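# Move the blue carton from the wall shelf to the desk

## Task

Pull the blue carton out of the line of cartons on the wall-mounted shelf and set it down on the desk so that it rests there by itself. Every brown carton must stay exactly where it was, neither slid nor rotated. The robot must not topple or finish leaning over, since that counts as failure. At the end, open the gripper and back the robot away from the carton.

## Robot and tools

Robot: a Rainbow Robotics RB-Y1 on a two-wheel differential base (two rear casters), 0.66 m long and 0.58 m wide, front edge 0.10 m ahead of the drive axle. It has a folding leg/torso, a head with a camera, and two 7-joint arms, each ending in a parallel gripper with a wrist camera. The base cannot move sideways. Each finger pad squeezes with only about 24 N, so grip firmly and centrally. A loose object may occasionally get a small random nudge.

Frames: the base frame sits on the floor midway between the drive wheels, x forward, y left, z up. The chest, left_hand and right_hand poses are reported in it. A hand point is the spot between its finger pads; fingers point along the hand's -z and close along its x. Printed hand positions can be off, more so with the arm stretched out. Odometry is the base frame at scene start; it counts wheel rotation only, so slipping looks like travel. Heading runs -3.142 to 3.142, left positive.

execute_actions: argument actions is a list holding zero or one action object; an empty list just reports state and images. cameras picks images: head_camera, left_wrist_camera, right_wrist_camera, or all (default); [] gives none. The pictures line lists the returned images in order. An action may contain:
- base: exactly one of translate_m (relative straight drive in metres, forward positive, -3 to 3) or rotate_rad (relative turn on the spot in radians, left/counter-clockwise positive, -3.2 to 3.2). Both are offsets from where the base last reported itself. A move needing more than 8.667 s at its top speed is refused.
- joints: a single object mapping joint names to absolute targets (radians, or metres for grippers); both arms, torso and head go in this one object. Ranges: torso_squat_rad 0 to 1.2 (higher lowers the chest); torso_shift_rad -0.3 to 0.6 (hips forward positive); torso_pitch_rad -0.2 to 1.4 (forward bow positive); torso_yaw_rad -1.5 to 1.5 (left positive). Extra torso rules: squat+shift <= 1.52; squat-shift+pitch <= 1.57; shift+0.5 pitch-0.4 squat <= 0.7; shift+0.3 pitch-0.5 squat <= 0.39; breaking one leaves the torso short with off_target. Arms (left_ / right_ prefix): shoulder_pitch -2.356 to 2.356 (0 hanging, negative swings forward/up); shoulder_roll left 0 to 3.141, right -3.141 to 0 (away from body lifts outward); shoulder_yaw -2.094 to 2.094; elbow -2.617 to 0.01 (negative bends); forearm_roll -3.141 to 3.141; wrist_pitch -1.57 to 1.919 (negative tips hand forward); hand_roll -2.705 to 2.705; gripper_m 0 to 0.1 (opening between pads). Yaw and roll signs are the same on both arms. head_pan_rad -0.523 to 0.523 (left positive, relative to chest); head_tilt_rad -0.35 to 1.57 (down positive). Done tolerance is 0.02 rad, 0.004 m for grippers.
- speeds: caps for this action only, translate_m 0.05 to 0.4 m/s, rotate_rad 0.1 to 1.509 rad/s (defaults are the maxima).
- min_time_s: 0.1 to 8, minimum duration of each arm/head motion.
Unnamed joints may keep pushing toward earlier targets. Unknown keys or out-of-range numbers refuse the whole call.

Other tools: wait(seconds 0 to 10) idles and returns state and images. zoom_image(camera, region [x0,y0,x1,y1] in pixels, at most 504x504) enlarges part of that camera's last image. read_manual returns licence text only. finished_scene(scene) ends the current scene irreversibly and reports success; use it only once the carton sits on the desk, released, robot clear.

Results: base_status and joint_status per motion: done; off_target (resting short, may still push); limit_stop_at_<name>; contact_stop (arm or torso hit something firm); time_out; stopped_with_arm (torso halted because an arm contact-stopped). A stop in one joint halts its whole group (torso, left arm, right arm) and clears their targets. limit_stop_at_own_body means a guard halted motion before the arm touched the body; move the arm and torso apart. "joint command not followed" plus a cause line means a self/arm-collision check held back an arm's targets (gripper still moves); they may be retried later. on_its_own shows uncommanded parts; "held at" is a target, not a position. After any stop, first back off the arm, then the torso, in a separate action. If a later call reports a stop, the rest of that reply's calls are skipped. MOTOR HOT warns from 65 °C; at 80 °C an OVER-TEMPERATURE FAULT brakes the robot (limit_stop_at_motor_heat); resend targets afterwards. A torque fault freezes the robot 10 s.

Gripping: command an opening at least 0.005 m narrower than the carton; off_target on the gripper then is normal. Each arm carries up to 3 kg.

Avoid: knocking or dragging the brown cartons; dropping or slamming the carton; the two arms or grippers touching or pressing each other (this can end the run); driving into furniture (the base does not stop and may keep shoving; a bent leg can protrude beyond the front edge, and a leg pressing furniture can push the robot back unseen); heavy loads far forward, which can tip the robot; long holding that heats motors. The simulation keeps running while you think, with the robot holding its last command.

Each tool is called after ">>>" as name(argument=value, ...) on one line, values as JSON.

## Session

I'll start by looking at the current state and camera images.

>>> execute_actions(actions=[])

Scene clock: 0.00 s.
base_odometry: x=+0.000 y=+0.000 heading=+0.000 (m, m, rad; odometry frame)
base_status: not commanded
joint_positions: torso_squat_rad=+0.350 torso_shift_rad=+0.000 torso_pitch_rad=+0.001 torso_yaw_rad=+0.000 left_shoulder_pitch_rad=+0.027 left_shoulder_roll_rad=+0.033 left_shoulder_yaw_rad=-0.044 left_elbow_rad=-0.185 left_forearm_roll_rad=-0.020 left_wrist_pitch_rad=+0.009 left_hand_roll_rad=-0.037 left_gripper_m=+0.099 right_shoulder_pitch_rad=+0.014 right_shoulder_roll_rad=-0.021 right_shoulder_yaw_rad=-0.015 right_elbow_rad=-0.262 right_forearm_roll_rad=-0.015 right_wrist_pitch_rad=-0.008 right_hand_roll_rad=+0.034 right_gripper_m=+0.100 head_pan_rad=+0.000 head_tilt_rad=+0.401
joint_status: not commanded
chest: x=-0.2275 y=-0.0004 z=+1.2475 quat_wxyz=(+1.000, +0.000, +0.000, +0.000) (m; base frame)
left_hand: x=-0.1600 y=+0.2424 z=+0.5656 quat_wxyz=(+0.996, +0.017, -0.074, -0.047) (m; base frame)
right_hand: x=-0.1089 y=-0.2381 z=+0.5724 quat_wxyz=(+0.992, -0.013, -0.128, +0.002) (m; base frame)
pictures: head_camera, left_wrist_camera, right_wrist_camera
Images, in order (width x height): head_camera 896x504, left_wrist_camera 644x364, right_wrist_camera 644x364.

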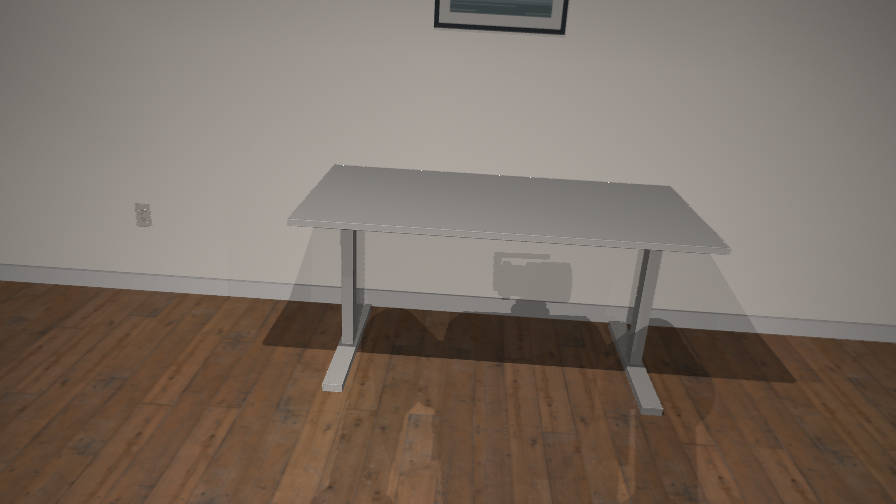

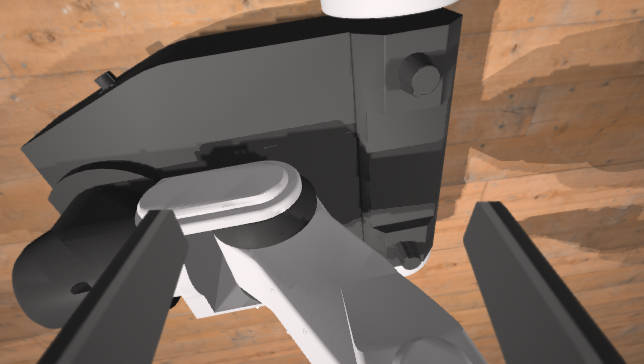

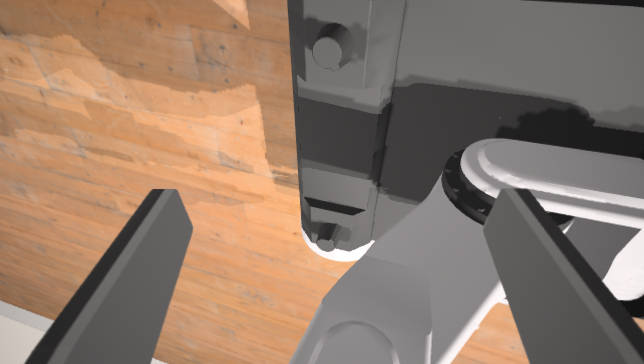

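>>> execute_actions(actions=[{"joints": {"head_pan_rad": 0.52, "head_tilt_rad": 0.15}}], cameras=["head_camera"])

>>> execute_actions(actions=[{"joints": {"head_pan_rad": -0.52, "head_tilt_rad": 0.15}}], cameras=["head_camera"])

Scene clock: 6.40 s.
base_odometry: x=+0.000 y=+0.000 heading=+0.000 (m, m, rad; odometry frame)
base_status: not commanded
joint_positions: torso_squat_rad=+0.350 torso_shift_rad=+0.000 torso_pitch_rad=+0.001 torso_yaw_rad=+0.000 left_shoulder_pitch_rad=+0.027 left_shoulder_roll_rad=+0.033 left_shoulder_yaw_rad=-0.044 left_elbow_rad=-0.185 left_forearm_roll_rad=-0.020 left_wrist_pitch_rad=+0.009 left_hand_roll_rad=-0.037 left_gripper_m=+0.099 right_shoulder_pitch_rad=+0.014 right_shoulder_roll_rad=-0.021 right_shoulder_yaw_rad=-0.015 right_elbow_rad=-0.262 right_forearm_roll_rad=-0.015 right_wrist_pitch_rad=-0.008 right_hand_roll_rad=+0.034 right_gripper_m=+0.100 head_pan_rad=+0.520 head_tilt_rad=+0.150
joint_status: all done
chest: x=-0.2275 y=-0.0004 z=+1.2475 quat_wxyz=(+1.000, +0.000, +0.000, +0.000) (m; base frame)
left_hand: x=-0.1600 y=+0.2424 z=+0.5656 quat_wxyz=(+0.996, +0.017, -0.074, -0.047) (m; base frame)
right_hand: x=-0.1089 y=-0.2381 z=+0.5724 quat_wxyz=(+0.992, -0.013, -0.128, +0.002) (m; base frame)
pictures: head_camera
camera_calibration (this result's frames):
head_camera: T_world_to_cam=[[0.464431, -0.884445, 0.0453946, 0.0302085], [-0.1041, -0.105423, -0.988964, 1.46448], [0.879469, 0.45458, -0.141033, 0.3254], [0, 0, 0, 1]] pos_world=[-0.147757, 0.033187, 1.49283]
Images, in order (width x height): head_camera 896x504.

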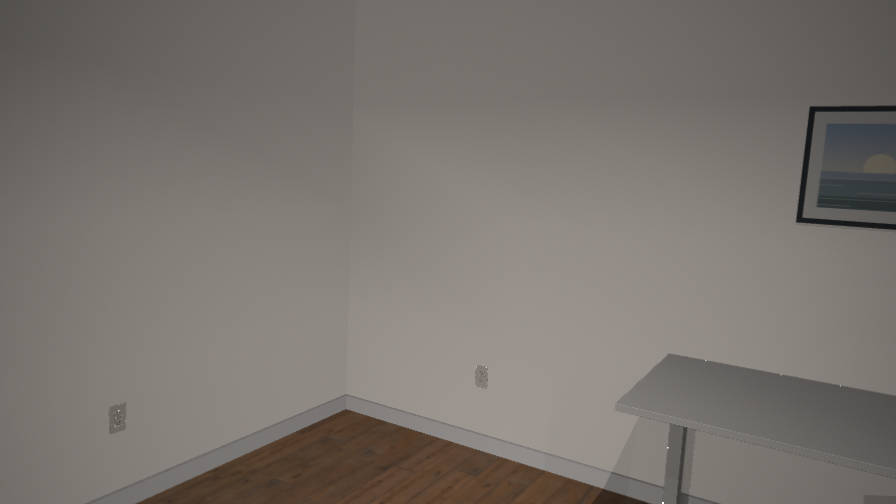

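Scene clock: 7.77 s.
base_odometry: x=+0.000 y=+0.000 heading=+0.000 (m, m, rad; odometry frame)
base_status: not commanded
joint_positions: torso_squat_rad=+0.350 torso_shift_rad=+0.000 torso_pitch_rad=+0.001 torso_yaw_rad=+0.000 left_shoulder_pitch_rad=+0.027 left_shoulder_roll_rad=+0.033 left_shoulder_yaw_rad=-0.044 left_elbow_rad=-0.185 left_forearm_roll_rad=-0.020 left_wrist_pitch_rad=+0.009 left_hand_roll_rad=-0.037 left_gripper_m=+0.099 right_shoulder_pitch_rad=+0.014 right_shoulder_roll_rad=-0.021 right_shoulder_yaw_rad=-0.015 right_elbow_rad=-0.262 right_forearm_roll_rad=-0.015 right_wrist_pitch_rad=-0.008 right_hand_roll_rad=+0.034 right_gripper_m=+0.100 head_pan_rad=-0.520 head_tilt_rad=+0.150
joint_status: all done
chest: x=-0.2275 y=-0.0004 z=+1.2475 quat_wxyz=(+1.000, +0.000, +0.000, +0.000) (m; base frame)
left_hand: x=-0.1600 y=+0.2424 z=+0.5656 quat_wxyz=(+0.996, +0.017, -0.074, -0.047) (m; base frame)
right_hand: x=-0.1089 y=-0.2381 z=+0.5724 quat_wxyz=(+0.992, -0.013, -0.128, +0.002) (m; base frame)
pictures: head_camera
camera_calibration (this result's frames):
head_camera: T_world_to_cam=[[-0.527504, -0.848289, 0.0463286, -0.17481], [-0.144712, 0.0359849, -0.988819, 1.45601], [0.837137, -0.52831, -0.14174, 0.317157], [0, 0, 0, 1]] pos_world=[-0.147014, -0.0331264, 1.49278]
Images, in order (width x height): head_camera 896x504.

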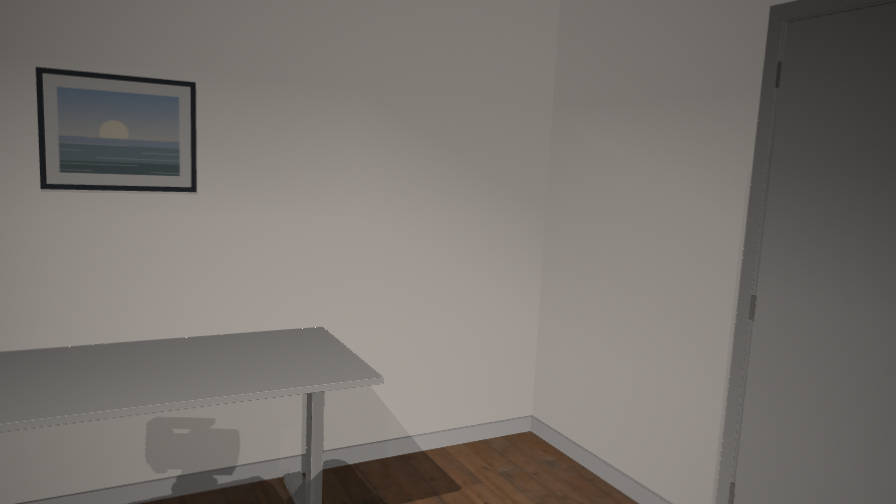

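>>> execute_actions(actions=[{"base": {"rotate_rad": 1.7}, "joints": {"head_pan_rad": 0.0, "head_tilt_rad": 0.15}}], cameras=["head_camera"])

Scene clock: 16.20 s.
base_odometry: x=+0.000 y=+0.000 heading=+1.699 (m, m, rad; odometry frame)
base_status: done
joint_positions: torso_squat_rad=+0.350 torso_shift_rad=+0.000 torso_pitch_rad=+0.001 torso_yaw_rad=+0.000 left_shoulder_pitch_rad=+0.027 left_shoulder_roll_rad=+0.033 left_shoulder_yaw_rad=-0.044 left_elbow_rad=-0.185 left_forearm_roll_rad=-0.020 left_wrist_pitch_rad=+0.009 left_hand_roll_rad=-0.037 left_gripper_m=+0.099 right_shoulder_pitch_rad=+0.014 right_shoulder_roll_rad=-0.021 right_shoulder_yaw_rad=-0.015 right_elbow_rad=-0.262 right_forearm_roll_rad=-0.015 right_wrist_pitch_rad=-0.008 right_hand_roll_rad=+0.034 right_gripper_m=+0.100 head_pan_rad=+0.000 head_tilt_rad=+0.150
joint_status: all done
chest: x=-0.2275 y=-0.0004 z=+1.2475 quat_wxyz=(+1.000, +0.000, +0.000, +0.000) (m; base frame)
left_hand: x=-0.1600 y=+0.2424 z=+0.5656 quat_wxyz=(+0.996, +0.017, -0.074, -0.047) (m; base frame)
right_hand: x=-0.1089 y=-0.2381 z=+0.5724 quat_wxyz=(+0.992, -0.013, -0.128, +0.002) (m; base frame)
pictures: head_camera
camera_calibration (this result's frames):
head_camera: T_world_to_cam=[[-0.0363972, -0.998288, 0.0457855, -0.0732558], [-0.143205, -0.0401328, -0.988879, 1.45636], [0.989024, -0.0425491, -0.141499, 0.348291], [0, 0, 0, 1]] pos_world=[-0.138577, 0.000136827, 1.4928]
Images, in order (width x height): head_camera 896x504.

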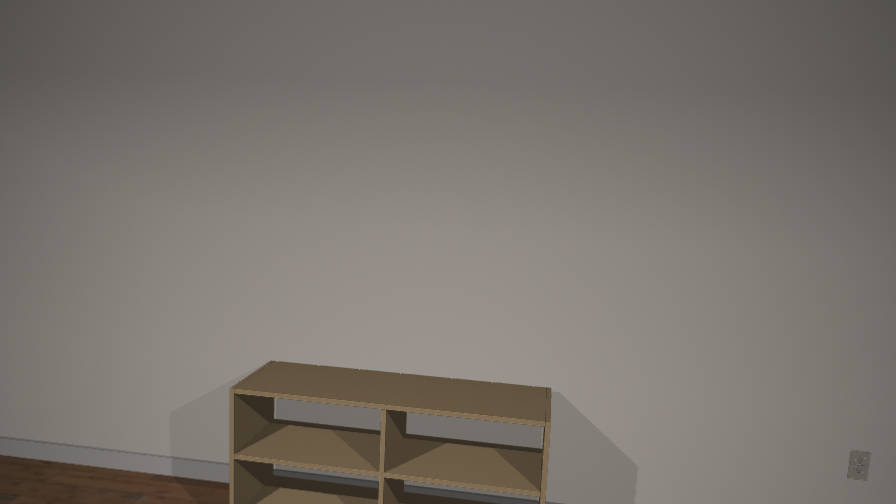

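>>> execute_actions(actions=[{"joints": {"head_pan_rad": 0.52, "head_tilt_rad": 0.3}}], cameras=["head_camera"])

Scene clock: 18.47 s.
base_odometry: x=+0.000 y=+0.000 heading=+1.699 (m, m, rad; odometry frame)
base_status: not commanded
joint_positions: torso_squat_rad=+0.350 torso_shift_rad=+0.000 torso_pitch_rad=+0.001 torso_yaw_rad=+0.000 left_shoulder_pitch_rad=+0.027 left_shoulder_roll_rad=+0.033 left_shoulder_yaw_rad=-0.044 left_elbow_rad=-0.185 left_forearm_roll_rad=-0.020 left_wrist_pitch_rad=+0.009 left_hand_roll_rad=-0.037 left_gripper_m=+0.099 right_shoulder_pitch_rad=+0.014 right_shoulder_roll_rad=-0.021 right_shoulder_yaw_rad=-0.015 right_elbow_rad=-0.262 right_forearm_roll_rad=-0.015 right_wrist_pitch_rad=-0.008 right_hand_roll_rad=+0.034 right_gripper_m=+0.100 head_pan_rad=+0.520 head_tilt_rad=+0.300
joint_status: all done
chest: x=-0.2275 y=-0.0004 z=+1.2475 quat_wxyz=(+1.000, +0.000, +0.000, +0.000) (m; base frame)
left_hand: x=-0.1600 y=+0.2424 z=+0.5656 quat_wxyz=(+0.996, +0.017, -0.074, -0.047) (m; base frame)
right_hand: x=-0.1089 y=-0.2381 z=+0.5724 quat_wxyz=(+0.992, -0.013, -0.128, +0.002) (m; base frame)
pictures: head_camera
camera_calibration (this result's frames):
head_camera: T_world_to_cam=[[0.470816, -0.880794, 0.0503353, 0.0243837], [-0.230856, -0.178066, -0.956555, 1.39149], [0.851491, 0.438742, -0.287173, 0.531193], [0, 0, 0, 1]] pos_world=[-0.142552, 0.0361975, 1.48236]
Images, in order (width x height): head_camera 896x504.

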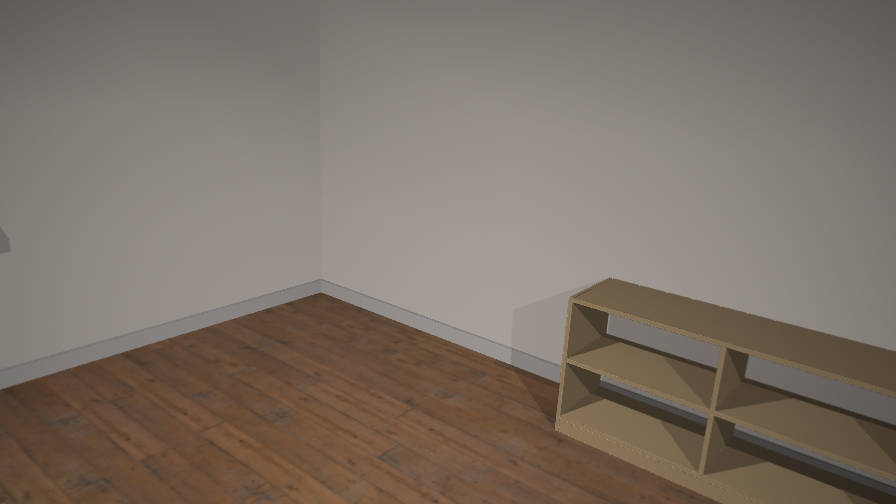

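>>> execute_actions(actions=[{"base": {"rotate_rad": 1.4}, "joints": {"head_pan_rad": 0.0, "head_tilt_rad": 0.2}}], cameras=["head_camera"])

Scene clock: 23.83 s.
base_odometry: x=+0.000 y=+0.000 heading=+3.099 (m, m, rad; odometry frame)
base_status: done
joint_positions: torso_squat_rad=+0.350 torso_shift_rad=+0.000 torso_pitch_rad=+0.001 torso_yaw_rad=+0.000 left_shoulder_pitch_rad=+0.027 left_shoulder_roll_rad=+0.033 left_shoulder_yaw_rad=-0.044 left_elbow_rad=-0.185 left_forearm_roll_rad=-0.020 left_wrist_pitch_rad=+0.009 left_hand_roll_rad=-0.037 left_gripper_m=+0.099 right_shoulder_pitch_rad=+0.014 right_shoulder_roll_rad=-0.021 right_shoulder_yaw_rad=-0.015 right_elbow_rad=-0.262 right_forearm_roll_rad=-0.015 right_wrist_pitch_rad=-0.008 right_hand_roll_rad=+0.034 right_gripper_m=+0.100 head_pan_rad=+0.000 head_tilt_rad=+0.200
joint_status: all done
chest: x=-0.2275 y=-0.0004 z=+1.2475 quat_wxyz=(+1.000, +0.000, +0.000, +0.000) (m; base frame)
left_hand: x=-0.1600 y=+0.2424 z=+0.5656 quat_wxyz=(+0.996, +0.017, -0.074, -0.047) (m; base frame)
right_hand: x=-0.1089 y=-0.2381 z=+0.5724 quat_wxyz=(+0.992, -0.013, -0.128, +0.002) (m; base frame)
pictures: head_camera
camera_calibration (this result's frames):
head_camera: T_world_to_cam=[[-0.0339231, -0.998292, 0.0475708, -0.0753164], [-0.192446, -0.0401827, -0.980484, 1.4341], [0.980721, -0.0424159, -0.190754, 0.417886], [0, 0, 0, 1]] pos_world=[-0.136398, 0.000163179, 1.48941]
Images, in order (width x height): head_camera 896x504.

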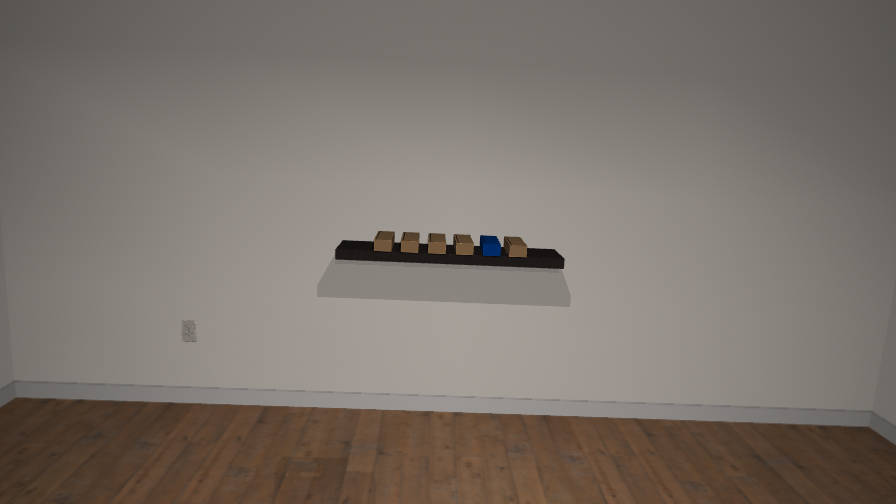

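>>> zoom_image(camera="head_camera", region=[310, 200, 590, 320])

Region (310, 200, 590, 320) of head_camera's 896x504 image, scaled by 1.800, with more detail than that image has; it fills the top 216 rows of this view, and the rest is white.

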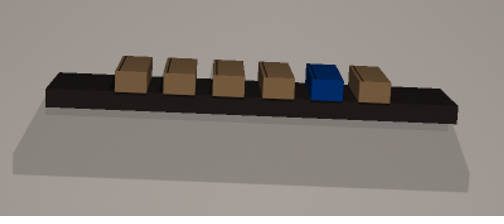

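>>> execute_actions(actions=[{"base": {"rotate_rad": -0.04}}], cameras=[])

>>> execute_actions(actions=[{"base": {"translate_m": 2.15}, "joints": {"torso_squat_rad": 0.2, "right_shoulder_pitch_rad": -0.7586, "right_shoulder_roll_rad": -0.0908, "right_shoulder_yaw_rad": -0.2375, "right_elbow_rad": -1.3016, "right_forearm_roll_rad": 0.0, "right_wrist_pitch_rad": 1.829, "right_hand_roll_rad": -1.55, "right_gripper_m": 0.1, "head_tilt_rad": 0.55, "head_pan_rad": -0.15}, "min_time_s": 5}], cameras=["head_camera", "right_wrist_camera"])

Scene clock: 103.83 s.
base_odometry: x=+0.000 y=+0.000 heading=+3.059 (m, m, rad; odometry frame)
base_status: done
joint_positions: torso_squat_rad=+0.350 torso_shift_rad=+0.000 torso_pitch_rad=+0.001 torso_yaw_rad=+0.000 left_shoulder_pitch_rad=+0.027 left_shoulder_roll_rad=+0.033 left_shoulder_yaw_rad=-0.044 left_elbow_rad=-0.185 left_forearm_roll_rad=-0.020 left_wrist_pitch_rad=+0.009 left_hand_roll_rad=-0.037 left_gripper_m=+0.099 right_shoulder_pitch_rad=+0.014 right_shoulder_roll_rad=-0.021 right_shoulder_yaw_rad=-0.015 right_elbow_rad=-0.262 right_forearm_roll_rad=-0.015 right_wrist_pitch_rad=-0.008 right_hand_roll_rad=+0.034 right_gripper_m=+0.100 head_pan_rad=+0.000 head_tilt_rad=+0.200
joint_status: not commanded
chest: x=-0.2275 y=-0.0004 z=+1.2475 quat_wxyz=(+1.000, +0.000, +0.000, +0.000) (m; base frame)
left_hand: x=-0.1601 y=+0.2424 z=+0.5656 quat_wxyz=(+0.996, +0.017, -0.074, -0.047) (m; base frame)
right_hand: x=-0.1089 y=-0.2381 z=+0.5724 quat_wxyz=(+0.992, -0.013, -0.128, +0.002) (m; base frame)
pictures: none
No camera images: the call's "cameras" was empty. Leave "cameras" out to get every camera's image.

Scene clock: 110.77 s.
base_odometry: x=-2.143 y=+0.174 heading=+3.061 (m, m, rad; odometry frame)
base_status: done
joint_positions: torso_squat_rad=+0.200 torso_shift_rad=+0.000 torso_pitch_rad=+0.001 torso_yaw_rad=+0.000 left_shoulder_pitch_rad=+0.027 left_shoulder_roll_rad=+0.033 left_shoulder_yaw_rad=-0.044 left_elbow_rad=-0.185 left_forearm_roll_rad=-0.020 left_wrist_pitch_rad=+0.009 left_hand_roll_rad=-0.037 left_gripper_m=+0.099 right_shoulder_pitch_rad=-0.759 right_shoulder_roll_rad=-0.091 right_shoulder_yaw_rad=-0.237 right_elbow_rad=-1.302 right_forearm_roll_rad=+0.000 right_wrist_pitch_rad=+1.829 right_hand_roll_rad=-1.550 right_gripper_m=+0.100 head_pan_rad=-0.150 head_tilt_rad=+0.550
joint_status: all done
chest: x=-0.2275 y=-0.0004 z=+1.2760 quat_wxyz=(+1.000, +0.000, +0.000, +0.000) (m; base frame)
left_hand: x=-0.1600 y=+0.2424 z=+0.5941 quat_wxyz=(+0.996, +0.017, -0.074, -0.047) (m; base frame)
right_hand: x=+0.2682 y=-0.2200 z=+1.0295 quat_wxyz=(+0.711, +0.070, -0.071, -0.696) (m; base frame)
pictures: head_camera, right_wrist_camera
camera_calibration (this result's frames):
head_camera: T_world_to_cam=[[-0.164307, -0.984789, 0.0565157, -0.116588], [-0.517263, 0.0372346, -0.855016, 1.21019], [0.839906, -0.169719, -0.515513, 0.873668], [0, 0, 0, 1]] pos_world=[-0.126968, -0.0115972, 1.49171]
right_wrist_camera: T_world_to_cam=[[0.0221561, 0.999267, -0.0312272, 0.253281], [0.58868, 0.0122062, 0.808274, -0.960168], [0.808063, -0.036291, -0.587977, 0.472538], [0, 0, 0, 1]] pos_world=[0.17778, -0.224227, 1.06183]
Images, in order (width x height): head_camera 896x504, right_wrist_camera 644x364.

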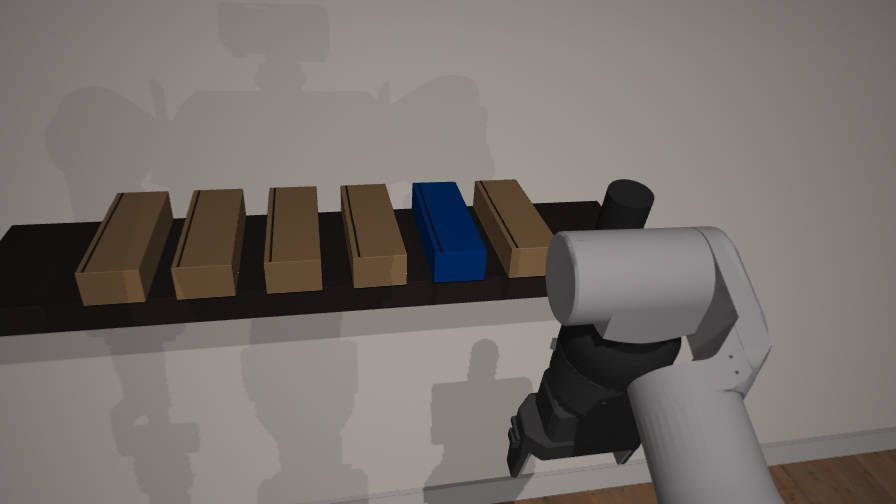

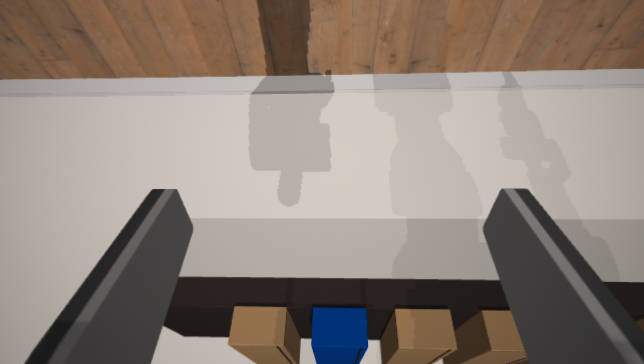

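>>> zoom_image(camera="head_camera", region=[330, 160, 610, 320])

>>> zoom_image(camera="right_wrist_camera", region=[150, 250, 550, 364])

Region (330, 160, 610, 320) of head_camera's 896x504 image, scaled by 1.800, with more detail than that image has; it fills the top 288 rows of this view, and the rest is white.

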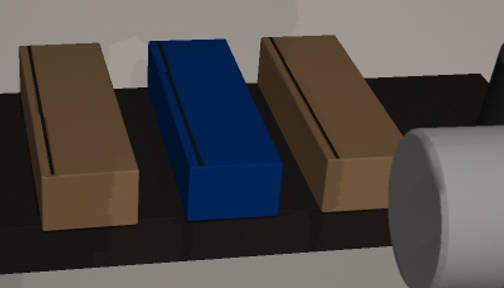

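Region (150, 250, 550, 364) of right_wrist_camera's 644x364 image, scaled by 1.260, with more detail than that image has; it fills the top 144 rows of this view, and the rest is white.

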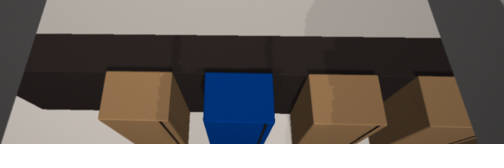

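>>> zoom_image(camera="head_camera", region=[395, 170, 525, 310])

Region (395, 170, 525, 310) of head_camera's 896x504 image, scaled by 3.600, with more detail than that image has; it fills the left 468 columns of this view, and the rest is white.

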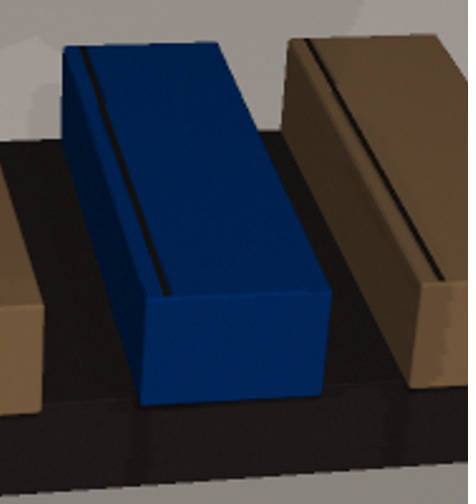

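>>> execute_actions(actions=[{"base": {"translate_m": 0.585}, "joints": {"torso_yaw_rad": 0.027, "right_hand_roll_rad": -1.577, "head_tilt_rad": 0.85, "head_pan_rad": -0.3}, "min_time_s": 1.5}], cameras=["head_camera", "right_wrist_camera"])

Scene clock: 142.67 s.
base_odometry: x=-2.726 y=+0.221 heading=+3.062 (m, m, rad; odometry frame)
base_status: done
joint_positions: torso_squat_rad=+0.200 torso_shift_rad=+0.000 torso_pitch_rad=+0.001 torso_yaw_rad=+0.027 left_shoulder_pitch_rad=+0.027 left_shoulder_roll_rad=+0.033 left_shoulder_yaw_rad=-0.044 left_elbow_rad=-0.185 left_forearm_roll_rad=-0.020 left_wrist_pitch_rad=+0.009 left_hand_roll_rad=-0.037 left_gripper_m=+0.099 right_shoulder_pitch_rad=-0.759 right_shoulder_roll_rad=-0.091 right_shoulder_yaw_rad=-0.237 right_elbow_rad=-1.302 right_forearm_roll_rad=+0.000 right_wrist_pitch_rad=+1.829 right_hand_roll_rad=-1.577 right_gripper_m=+0.100 head_pan_rad=-0.300 head_tilt_rad=+0.850
joint_status: all done
chest: x=-0.2275 y=-0.0004 z=+1.2760 quat_wxyz=(+1.000, +0.000, +0.000, +0.013) (m; base frame)
left_hand: x=-0.1665 y=+0.2441 z=+0.5941 quat_wxyz=(+0.997, +0.018, -0.074, -0.034) (m; base frame)
right_hand: x=+0.2740 y=-0.2067 z=+1.0296 quat_wxyz=(+0.711, +0.072, -0.069, -0.696) (m; base frame)
pictures: head_camera, right_wrist_camera
camera_calibration (this result's frames):
head_camera: T_world_to_cam=[[-0.267067, -0.961893, 0.0586326, -0.140251], [-0.729914, 0.162183, -0.664019, 0.884559], [0.629206, -0.220134, -0.745413, 1.16987], [0, 0, 0, 1]] pos_world=[-0.127893, -0.0208385, 1.46762]
right_wrist_camera: T_world_to_cam=[[0.0218757, 0.999425, -0.0259072, 0.234476], [0.58863, 0.00807035, 0.808362, -0.964709], [0.808107, -0.0329332, -0.588115, 0.469234], [0, 0, 0, 1]] pos_world=[0.183536, -0.211102, 1.06187]
Images, in order (width x height): head_camera 896x504, right_wrist_camera 644x364.

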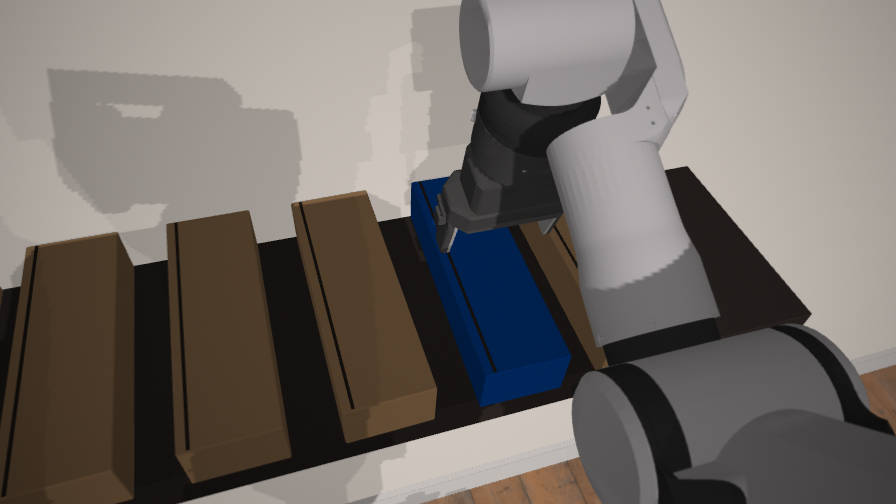

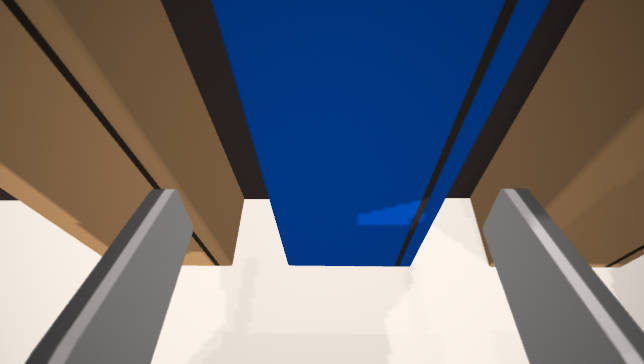

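>>> execute_actions(actions=[{"joints": {"torso_yaw_rad": 0.046, "torso_squat_rad": 0.26, "right_hand_roll_rad": -1.598}}], cameras=["head_camera", "right_wrist_camera"])

Scene clock: 159.77 s.
base_odometry: x=-2.726 y=+0.221 heading=+3.062 (m, m, rad; odometry frame)
base_status: not commanded
joint_positions: torso_squat_rad=+0.260 torso_shift_rad=+0.000 torso_pitch_rad=+0.001 torso_yaw_rad=+0.046 left_shoulder_pitch_rad=+0.027 left_shoulder_roll_rad=+0.033 left_shoulder_yaw_rad=-0.044 left_elbow_rad=-0.185 left_forearm_roll_rad=-0.020 left_wrist_pitch_rad=+0.009 left_hand_roll_rad=-0.037 left_gripper_m=+0.099 right_shoulder_pitch_rad=-0.759 right_shoulder_roll_rad=-0.091 right_shoulder_yaw_rad=-0.237 right_elbow_rad=-1.302 right_forearm_roll_rad=+0.000 right_wrist_pitch_rad=+1.829 right_hand_roll_rad=-1.598 right_gripper_m=+0.100 head_pan_rad=-0.300 head_tilt_rad=+0.850
joint_status: all done
chest: x=-0.2277 y=-0.0004 z=+1.2664 quat_wxyz=(+1.000, +0.000, +0.000, +0.023) (m; base frame)
left_hand: x=-0.1711 y=+0.2452 z=+0.5845 quat_wxyz=(+0.997, +0.019, -0.074, -0.024) (m; base frame)
right_hand: x=+0.2777 y=-0.1971 z=+1.0202 quat_wxyz=(+0.710, +0.073, -0.068, -0.697) (m; base frame)
pictures: head_camera, right_wrist_camera
camera_calibration (this result's frames):
head_camera: T_world_to_cam=[[-0.248832, -0.966775, 0.0585478, -0.135466], [-0.732673, 0.148353, -0.664215, 0.877717], [0.633461, -0.208174, -0.745246, 1.16358], [0, 0, 0, 1]] pos_world=[-0.127711, -0.01895, 1.45808]
right_wrist_camera: T_world_to_cam=[[0.0235333, 0.999487, -0.0217275, 0.219908], [0.588551, 0.00371698, 0.808451, -0.96029], [0.808117, -0.0318133, -0.588162, 0.461235], [0, 0, 0, 1]] pos_world=[0.187273, -0.201553, 1.05241]
Images, in order (width x height): head_camera 896x504, right_wrist_camera 644x364.

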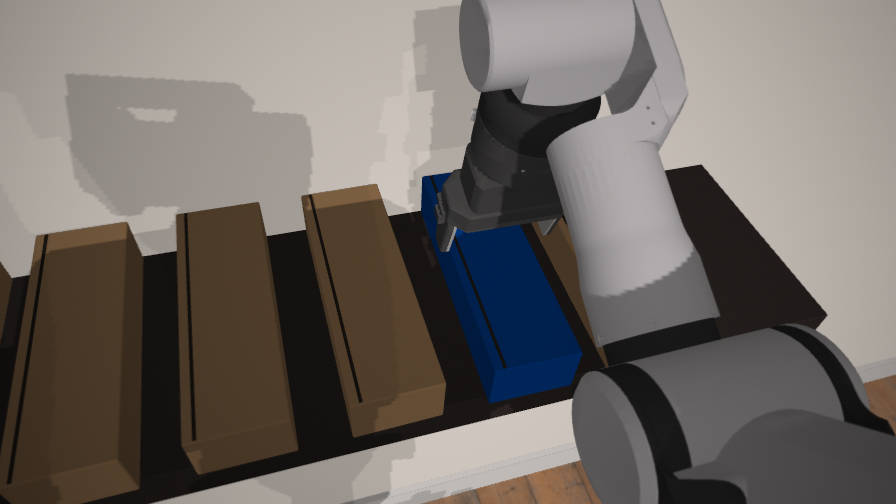

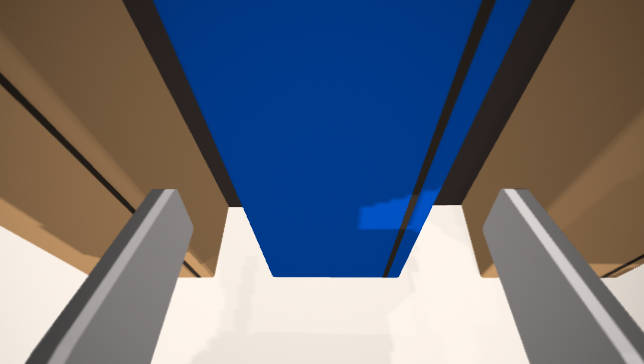

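>>> zoom_image(camera="head_camera", region=[290, 160, 610, 450])

Region (290, 160, 610, 450) of head_camera's 896x504 image, scaled by 1.575, with more detail than that image has; it fills the top 457 rows of this view, and the rest is white.

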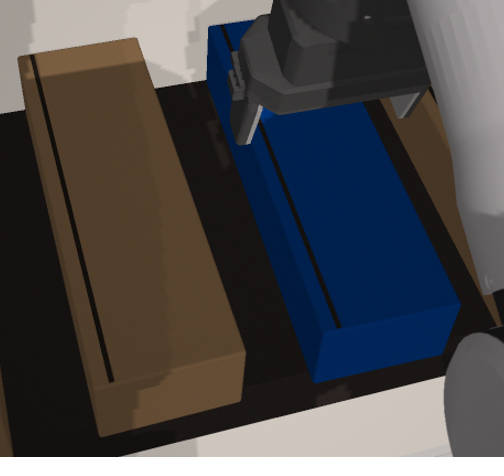

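>>> execute_actions(actions=[{"joints": {"torso_squat_rad": 0.485}}], cameras=["head_camera", "right_wrist_camera"])

Scene clock: 170.87 s.
base_odometry: x=-2.726 y=+0.221 heading=+3.062 (m, m, rad; odometry frame)
base_status: not commanded
joint_positions: torso_squat_rad=+0.485 torso_shift_rad=+0.000 torso_pitch_rad=+0.001 torso_yaw_rad=+0.046 left_shoulder_pitch_rad=+0.027 left_shoulder_roll_rad=+0.033 left_shoulder_yaw_rad=-0.044 left_elbow_rad=-0.185 left_forearm_roll_rad=-0.020 left_wrist_pitch_rad=+0.009 left_hand_roll_rad=-0.037 left_gripper_m=+0.099 right_shoulder_pitch_rad=-0.759 right_shoulder_roll_rad=-0.091 right_shoulder_yaw_rad=-0.237 right_elbow_rad=-1.302 right_forearm_roll_rad=+0.000 right_wrist_pitch_rad=+1.829 right_hand_roll_rad=-1.598 right_gripper_m=+0.100 head_pan_rad=-0.300 head_tilt_rad=+0.850
joint_status: all done
chest: x=-0.2277 y=-0.0004 z=+1.2092 quat_wxyz=(+1.000, +0.000, +0.000, +0.023) (m; base frame)
left_hand: x=-0.1711 y=+0.2453 z=+0.5273 quat_wxyz=(+0.997, +0.019, -0.074, -0.024) (m; base frame)
right_hand: x=+0.2777 y=-0.1971 z=+0.9630 quat_wxyz=(+0.710, +0.073, -0.068, -0.697) (m; base frame)
pictures: head_camera, right_wrist_camera
camera_calibration (this result's frames):
head_camera: T_world_to_cam=[[-0.248834, -0.966775, 0.058547, -0.132106], [-0.732677, 0.148357, -0.66421, 0.839703], [0.633456, -0.208174, -0.74525, 1.12097], [0, 0, 0, 1]] pos_world=[-0.127726, -0.0189351, 1.40088]
right_wrist_camera: T_world_to_cam=[[0.0235339, 0.999487, -0.0217274, 0.21865], [0.588549, 0.00371658, 0.808453, -0.91404], [0.808119, -0.0318137, -0.58816, 0.427601], [0, 0, 0, 1]] pos_world=[0.187259, -0.201538, 0.995207]
Images, in order (width x height): head_camera 896x504, right_wrist_camera 644x364.

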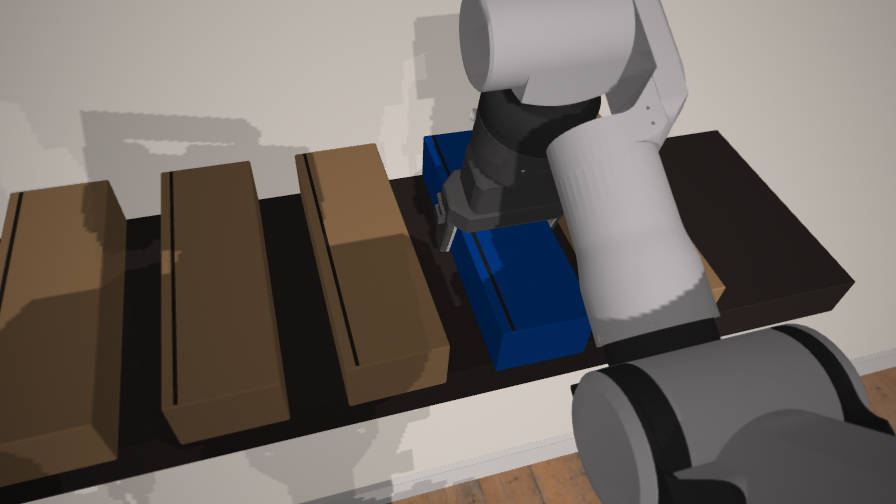

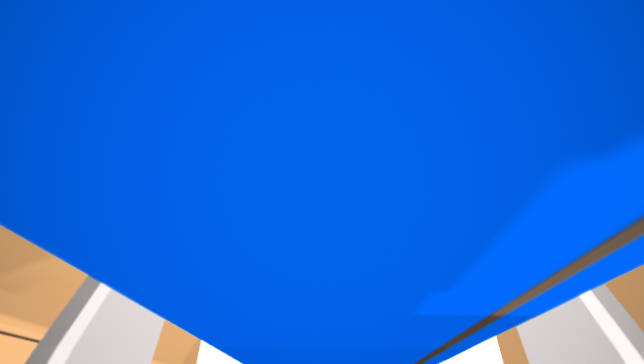

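>>> zoom_image(camera="head_camera", region=[400, 120, 600, 380])

Region (400, 120, 600, 380) of head_camera's 896x504 image, scaled by 1.938, with more detail than that image has; it fills the left 388 columns of this view, and the rest is white.

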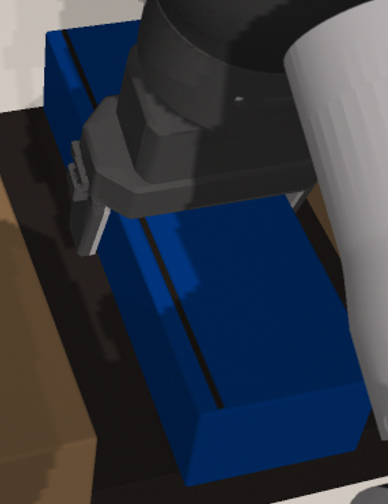

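>>> execute_actions(actions=[{"joints": {"right_gripper_m": 0.07}}], cameras=["head_camera", "right_wrist_camera"])

Scene clock: 174.63 s.
base_odometry: x=-2.726 y=+0.221 heading=+3.062 (m, m, rad; odometry frame)
base_status: not commanded
joint_positions: torso_squat_rad=+0.485 torso_shift_rad=+0.000 torso_pitch_rad=+0.001 torso_yaw_rad=+0.046 left_shoulder_pitch_rad=+0.027 left_shoulder_roll_rad=+0.033 left_shoulder_yaw_rad=-0.044 left_elbow_rad=-0.185 left_forearm_roll_rad=-0.020 left_wrist_pitch_rad=+0.009 left_hand_roll_rad=-0.037 left_gripper_m=+0.099 right_shoulder_pitch_rad=-0.759 right_shoulder_roll_rad=-0.091 right_shoulder_yaw_rad=-0.237 right_elbow_rad=-1.302 right_forearm_roll_rad=+0.000 right_wrist_pitch_rad=+1.829 right_hand_roll_rad=-1.598 right_gripper_m=+0.085 head_pan_rad=-0.300 head_tilt_rad=+0.850
joint_status: right_gripper_m off_target (ended at +0.085, target +0.070)
chest: x=-0.2277 y=-0.0004 z=+1.2092 quat_wxyz=(+1.000, +0.000, +0.000, +0.023) (m; base frame)
left_hand: x=-0.1711 y=+0.2453 z=+0.5273 quat_wxyz=(+0.997, +0.019, -0.074, -0.024) (m; base frame)
right_hand: x=+0.2777 y=-0.1971 z=+0.9630 quat_wxyz=(+0.710, +0.073, -0.068, -0.697) (m; base frame)
pictures: head_camera, right_wrist_camera
camera_calibration (this result's frames):
head_camera: T_world_to_cam=[[-0.248834, -0.966775, 0.058547, -0.132106], [-0.732677, 0.148356, -0.66421, 0.839703], [0.633456, -0.208174, -0.74525, 1.12097], [0, 0, 0, 1]] pos_world=[-0.127726, -0.0189352, 1.40088]
right_wrist_camera: T_world_to_cam=[[0.0235335, 0.999487, -0.0217272, 0.21865], [0.588549, 0.00371676, 0.808453, -0.91404], [0.808119, -0.0318133, -0.588159, 0.427601], [0, 0, 0, 1]] pos_world=[0.187259, -0.201537, 0.995207]
Images, in order (width x height): head_camera 896x504, right_wrist_camera 644x364.

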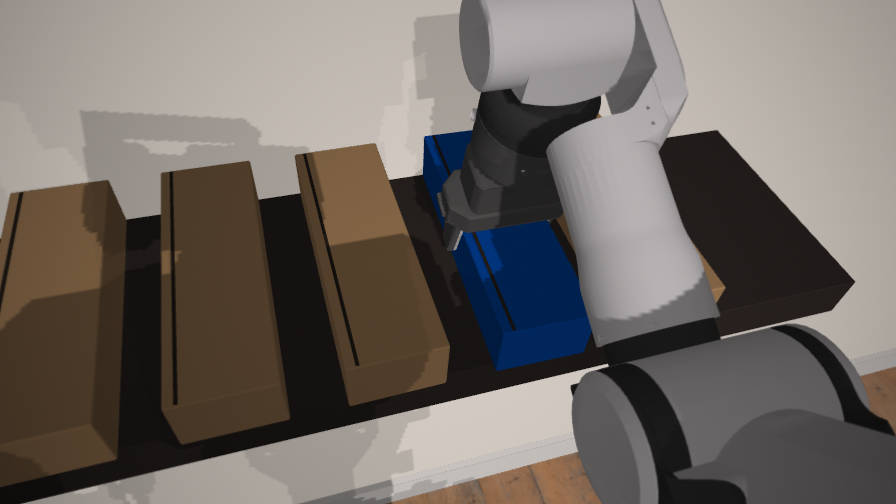

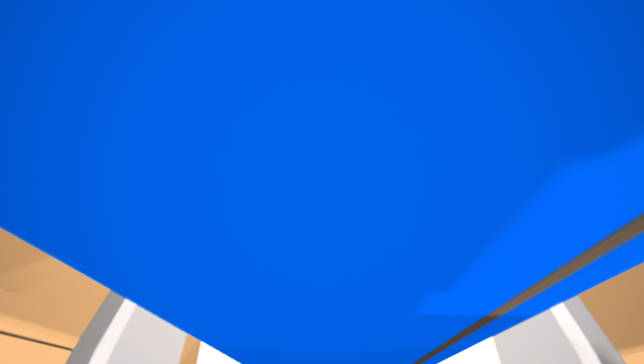

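>>> execute_actions(actions=[{"joints": {"torso_squat_rad": 0.41}}], cameras=["head_camera", "right_wrist_camera"])

Scene clock: 176.67 s.
base_odometry: x=-2.726 y=+0.221 heading=+3.062 (m, m, rad; odometry frame)
base_status: not commanded
joint_positions: torso_squat_rad=+0.410 torso_shift_rad=+0.000 torso_pitch_rad=+0.001 torso_yaw_rad=+0.046 left_shoulder_pitch_rad=+0.027 left_shoulder_roll_rad=+0.033 left_shoulder_yaw_rad=-0.044 left_elbow_rad=-0.185 left_forearm_roll_rad=-0.020 left_wrist_pitch_rad=+0.009 left_hand_roll_rad=-0.037 left_gripper_m=+0.099 right_shoulder_pitch_rad=-0.759 right_shoulder_roll_rad=-0.091 right_shoulder_yaw_rad=-0.237 right_elbow_rad=-1.302 right_forearm_roll_rad=+0.000 right_wrist_pitch_rad=+1.829 right_hand_roll_rad=-1.598 right_gripper_m=+0.085 head_pan_rad=-0.300 head_tilt_rad=+0.850
joint_status: all done
chest: x=-0.2275 y=-0.0004 z=+1.2319 quat_wxyz=(+1.000, +0.000, +0.000, +0.023) (m; base frame)
left_hand: x=-0.1712 y=+0.2453 z=+0.5500 quat_wxyz=(+0.997, +0.019, -0.073, -0.024) (m; base frame)
right_hand: x=+0.2778 y=-0.1971 z=+0.9855 quat_wxyz=(+0.710, +0.073, -0.068, -0.697) (m; base frame)
pictures: head_camera, right_wrist_camera
camera_calibration (this result's frames):
head_camera: T_world_to_cam=[[-0.248812, -0.966775, 0.0586406, -0.133504], [-0.732929, 0.148358, -0.663932, 0.854522], [0.633173, -0.208174, -0.74549, 1.138], [0, 0, 0, 1]] pos_world=[-0.127465, -0.0189413, 1.42354]
right_wrist_camera: T_world_to_cam=[[0.0235255, 0.999487, -0.021736, 0.219154], [0.588853, 0.00371659, 0.808231, -0.932164], [0.807898, -0.0318133, -0.588464, 0.441126], [0, 0, 0, 1]] pos_world=[0.187368, -0.201543, 1.01775]
Images, in order (width x height): head_camera 896x504, right_wrist_camera 644x364.

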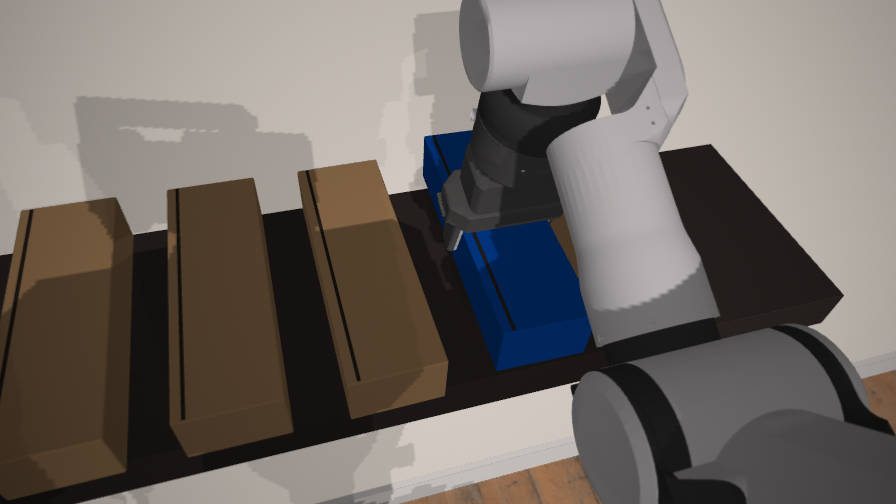

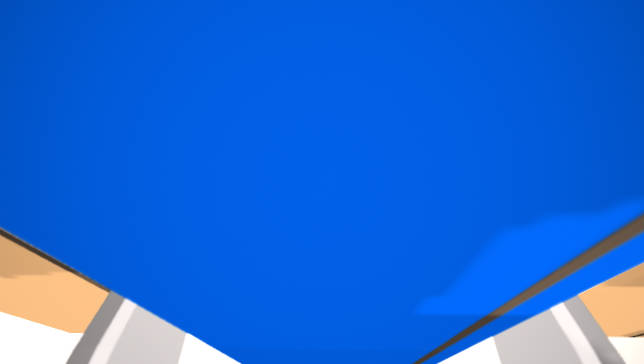

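>>> execute_actions(actions=[{"base": {"translate_m": -2.9}, "joints": {"torso_squat_rad": 0.2, "head_tilt_rad": 0.45, "head_pan_rad": -0.1}, "min_time_s": 4}], cameras=["head_camera", "right_wrist_camera"])

Scene clock: 203.50 s.
base_odometry: x=+0.165 y=-0.006 heading=+3.064 (m, m, rad; odometry frame)
base_status: done
joint_positions: torso_squat_rad=+0.200 torso_shift_rad=+0.000 torso_pitch_rad=+0.001 torso_yaw_rad=+0.046 left_shoulder_pitch_rad=+0.027 left_shoulder_roll_rad=+0.033 left_shoulder_yaw_rad=-0.044 left_elbow_rad=-0.185 left_forearm_roll_rad=-0.020 left_wrist_pitch_rad=+0.009 left_hand_roll_rad=-0.037 left_gripper_m=+0.099 right_shoulder_pitch_rad=-0.759 right_shoulder_roll_rad=-0.091 right_shoulder_yaw_rad=-0.237 right_elbow_rad=-1.302 right_forearm_roll_rad=+0.000 right_wrist_pitch_rad=+1.829 right_hand_roll_rad=-1.598 right_gripper_m=+0.085 head_pan_rad=-0.100 head_tilt_rad=+0.450
joint_status: all done
chest: x=-0.2276 y=-0.0004 z=+1.2760 quat_wxyz=(+1.000, +0.000, +0.000, +0.023) (m; base frame)
left_hand: x=-0.1713 y=+0.2452 z=+0.5941 quat_wxyz=(+0.997, +0.019, -0.073, -0.024) (m; base frame)
right_hand: x=+0.2778 y=-0.1971 z=+1.0297 quat_wxyz=(+0.710, +0.073, -0.068, -0.697) (m; base frame)
pictures: head_camera, right_wrist_camera
camera_calibration (this result's frames):
head_camera: T_world_to_cam=[[-0.0749944, -0.995689, 0.0545742, -0.0944105], [-0.430537, -0.017034, -0.902412, 1.29789], [0.899452, -0.0911721, -0.427403, 0.75609], [0, 0, 0, 1]] pos_world=[-0.128358, -0.00296101, 1.49954]
right_wrist_camera: T_world_to_cam=[[0.023501, 0.999488, -0.0217313, 0.220117], [0.588692, 0.00373355, 0.808349, -0.967912], [0.808016, -0.03179, -0.588302, 0.466963], [0, 0, 0, 1]] pos_world=[0.187316, -0.201546, 1.06191]
Images, in order (width x height): head_camera 896x504, right_wrist_camera 644x364.

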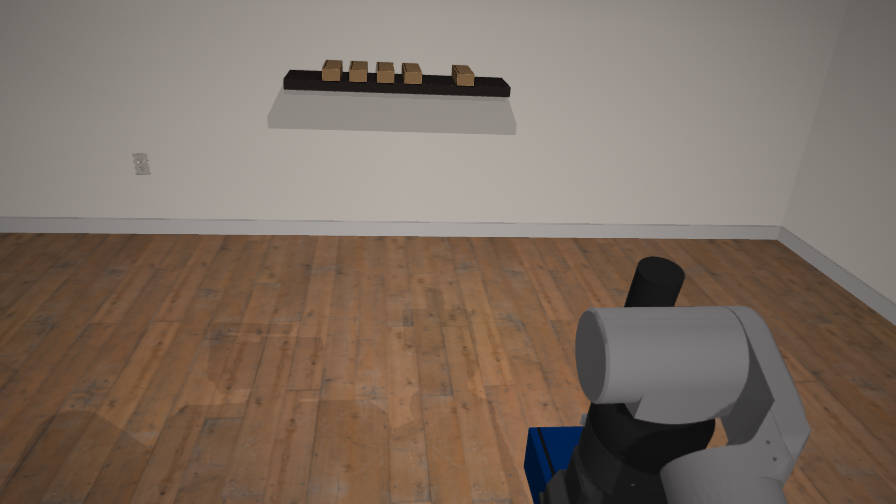

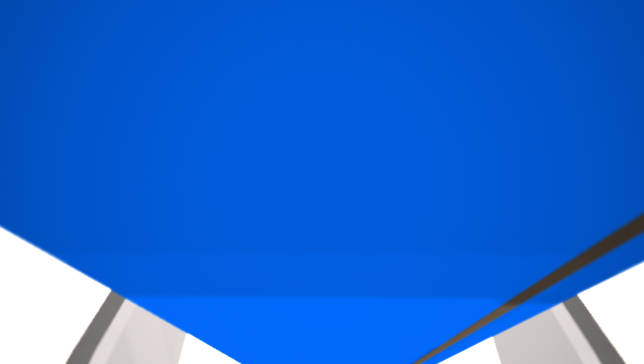

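>>> execute_actions(actions=[{"base": {"rotate_rad": 3.14}, "joints": {"torso_squat_rad": 0.35, "right_shoulder_pitch_rad": -0.6823, "right_shoulder_roll_rad": -0.0738, "right_shoulder_yaw_rad": -0.2174, "right_elbow_rad": -1.0414, "right_wrist_pitch_rad": 1.4933, "head_tilt_rad": 0.5, "head_pan_rad": 0.0}, "min_time_s": 4}], cameras=["head_camera", "right_wrist_camera"])

Scene clock: 213.53 s.
base_odometry: x=+0.165 y=-0.006 heading=-0.080 (m, m, rad; odometry frame)
base_status: done
joint_positions: torso_squat_rad=+0.350 torso_shift_rad=+0.000 torso_pitch_rad=+0.001 torso_yaw_rad=+0.046 left_shoulder_pitch_rad=+0.027 left_shoulder_roll_rad=+0.033 left_shoulder_yaw_rad=-0.044 left_elbow_rad=-0.185 left_forearm_roll_rad=-0.020 left_wrist_pitch_rad=+0.009 left_hand_roll_rad=-0.037 left_gripper_m=+0.099 right_shoulder_pitch_rad=-0.683 right_shoulder_roll_rad=-0.074 right_shoulder_yaw_rad=-0.218 right_elbow_rad=-1.042 right_forearm_roll_rad=+0.000 right_wrist_pitch_rad=+1.493 right_hand_roll_rad=-1.598 right_gripper_m=+0.085 head_pan_rad=+0.000 head_tilt_rad=+0.500
joint_status: all done
chest: x=-0.2277 y=-0.0004 z=+1.2475 quat_wxyz=(+1.000, +0.000, +0.000, +0.023) (m; base frame)
left_hand: x=-0.1712 y=+0.2452 z=+0.5656 quat_wxyz=(+0.997, +0.019, -0.073, -0.024) (m; base frame)
right_hand: x=+0.2778 y=-0.1973 z=+0.9015 quat_wxyz=(+0.710, +0.073, -0.068, -0.697) (m; base frame)
pictures: head_camera, right_wrist_camera
camera_calibration (this result's frames):
head_camera: T_world_to_cam=[[0.0275461, -0.99808, 0.0554728, -0.0730874], [-0.470902, -0.061907, -0.880011, 1.23143], [0.881756, -0.00188131, -0.471703, 0.804477], [0, 0, 0, 1]] pos_world=[-0.127457, 0.00480053, 1.4672]
right_wrist_camera: T_world_to_cam=[[0.0239867, 0.999478, -0.0216304, 0.217242], [0.588236, 0.00338408, 0.808682, -0.864584], [0.808333, -0.0321214, -0.587848, 0.390932], [0, 0, 0, 1]] pos_world=[0.187366, -0.201645, 0.933681]
Images, in order (width x height): head_camera 896x504, right_wrist_camera 644x364.

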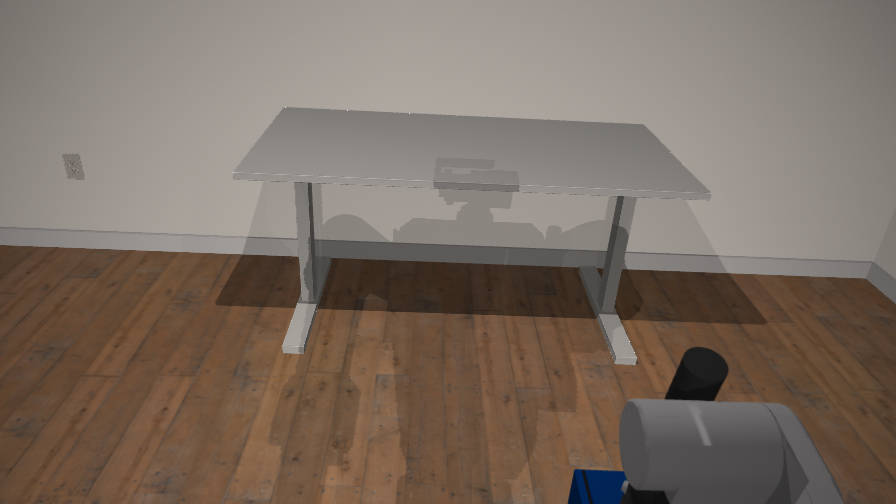

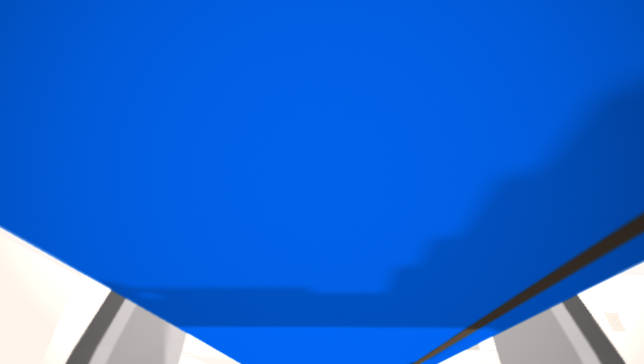

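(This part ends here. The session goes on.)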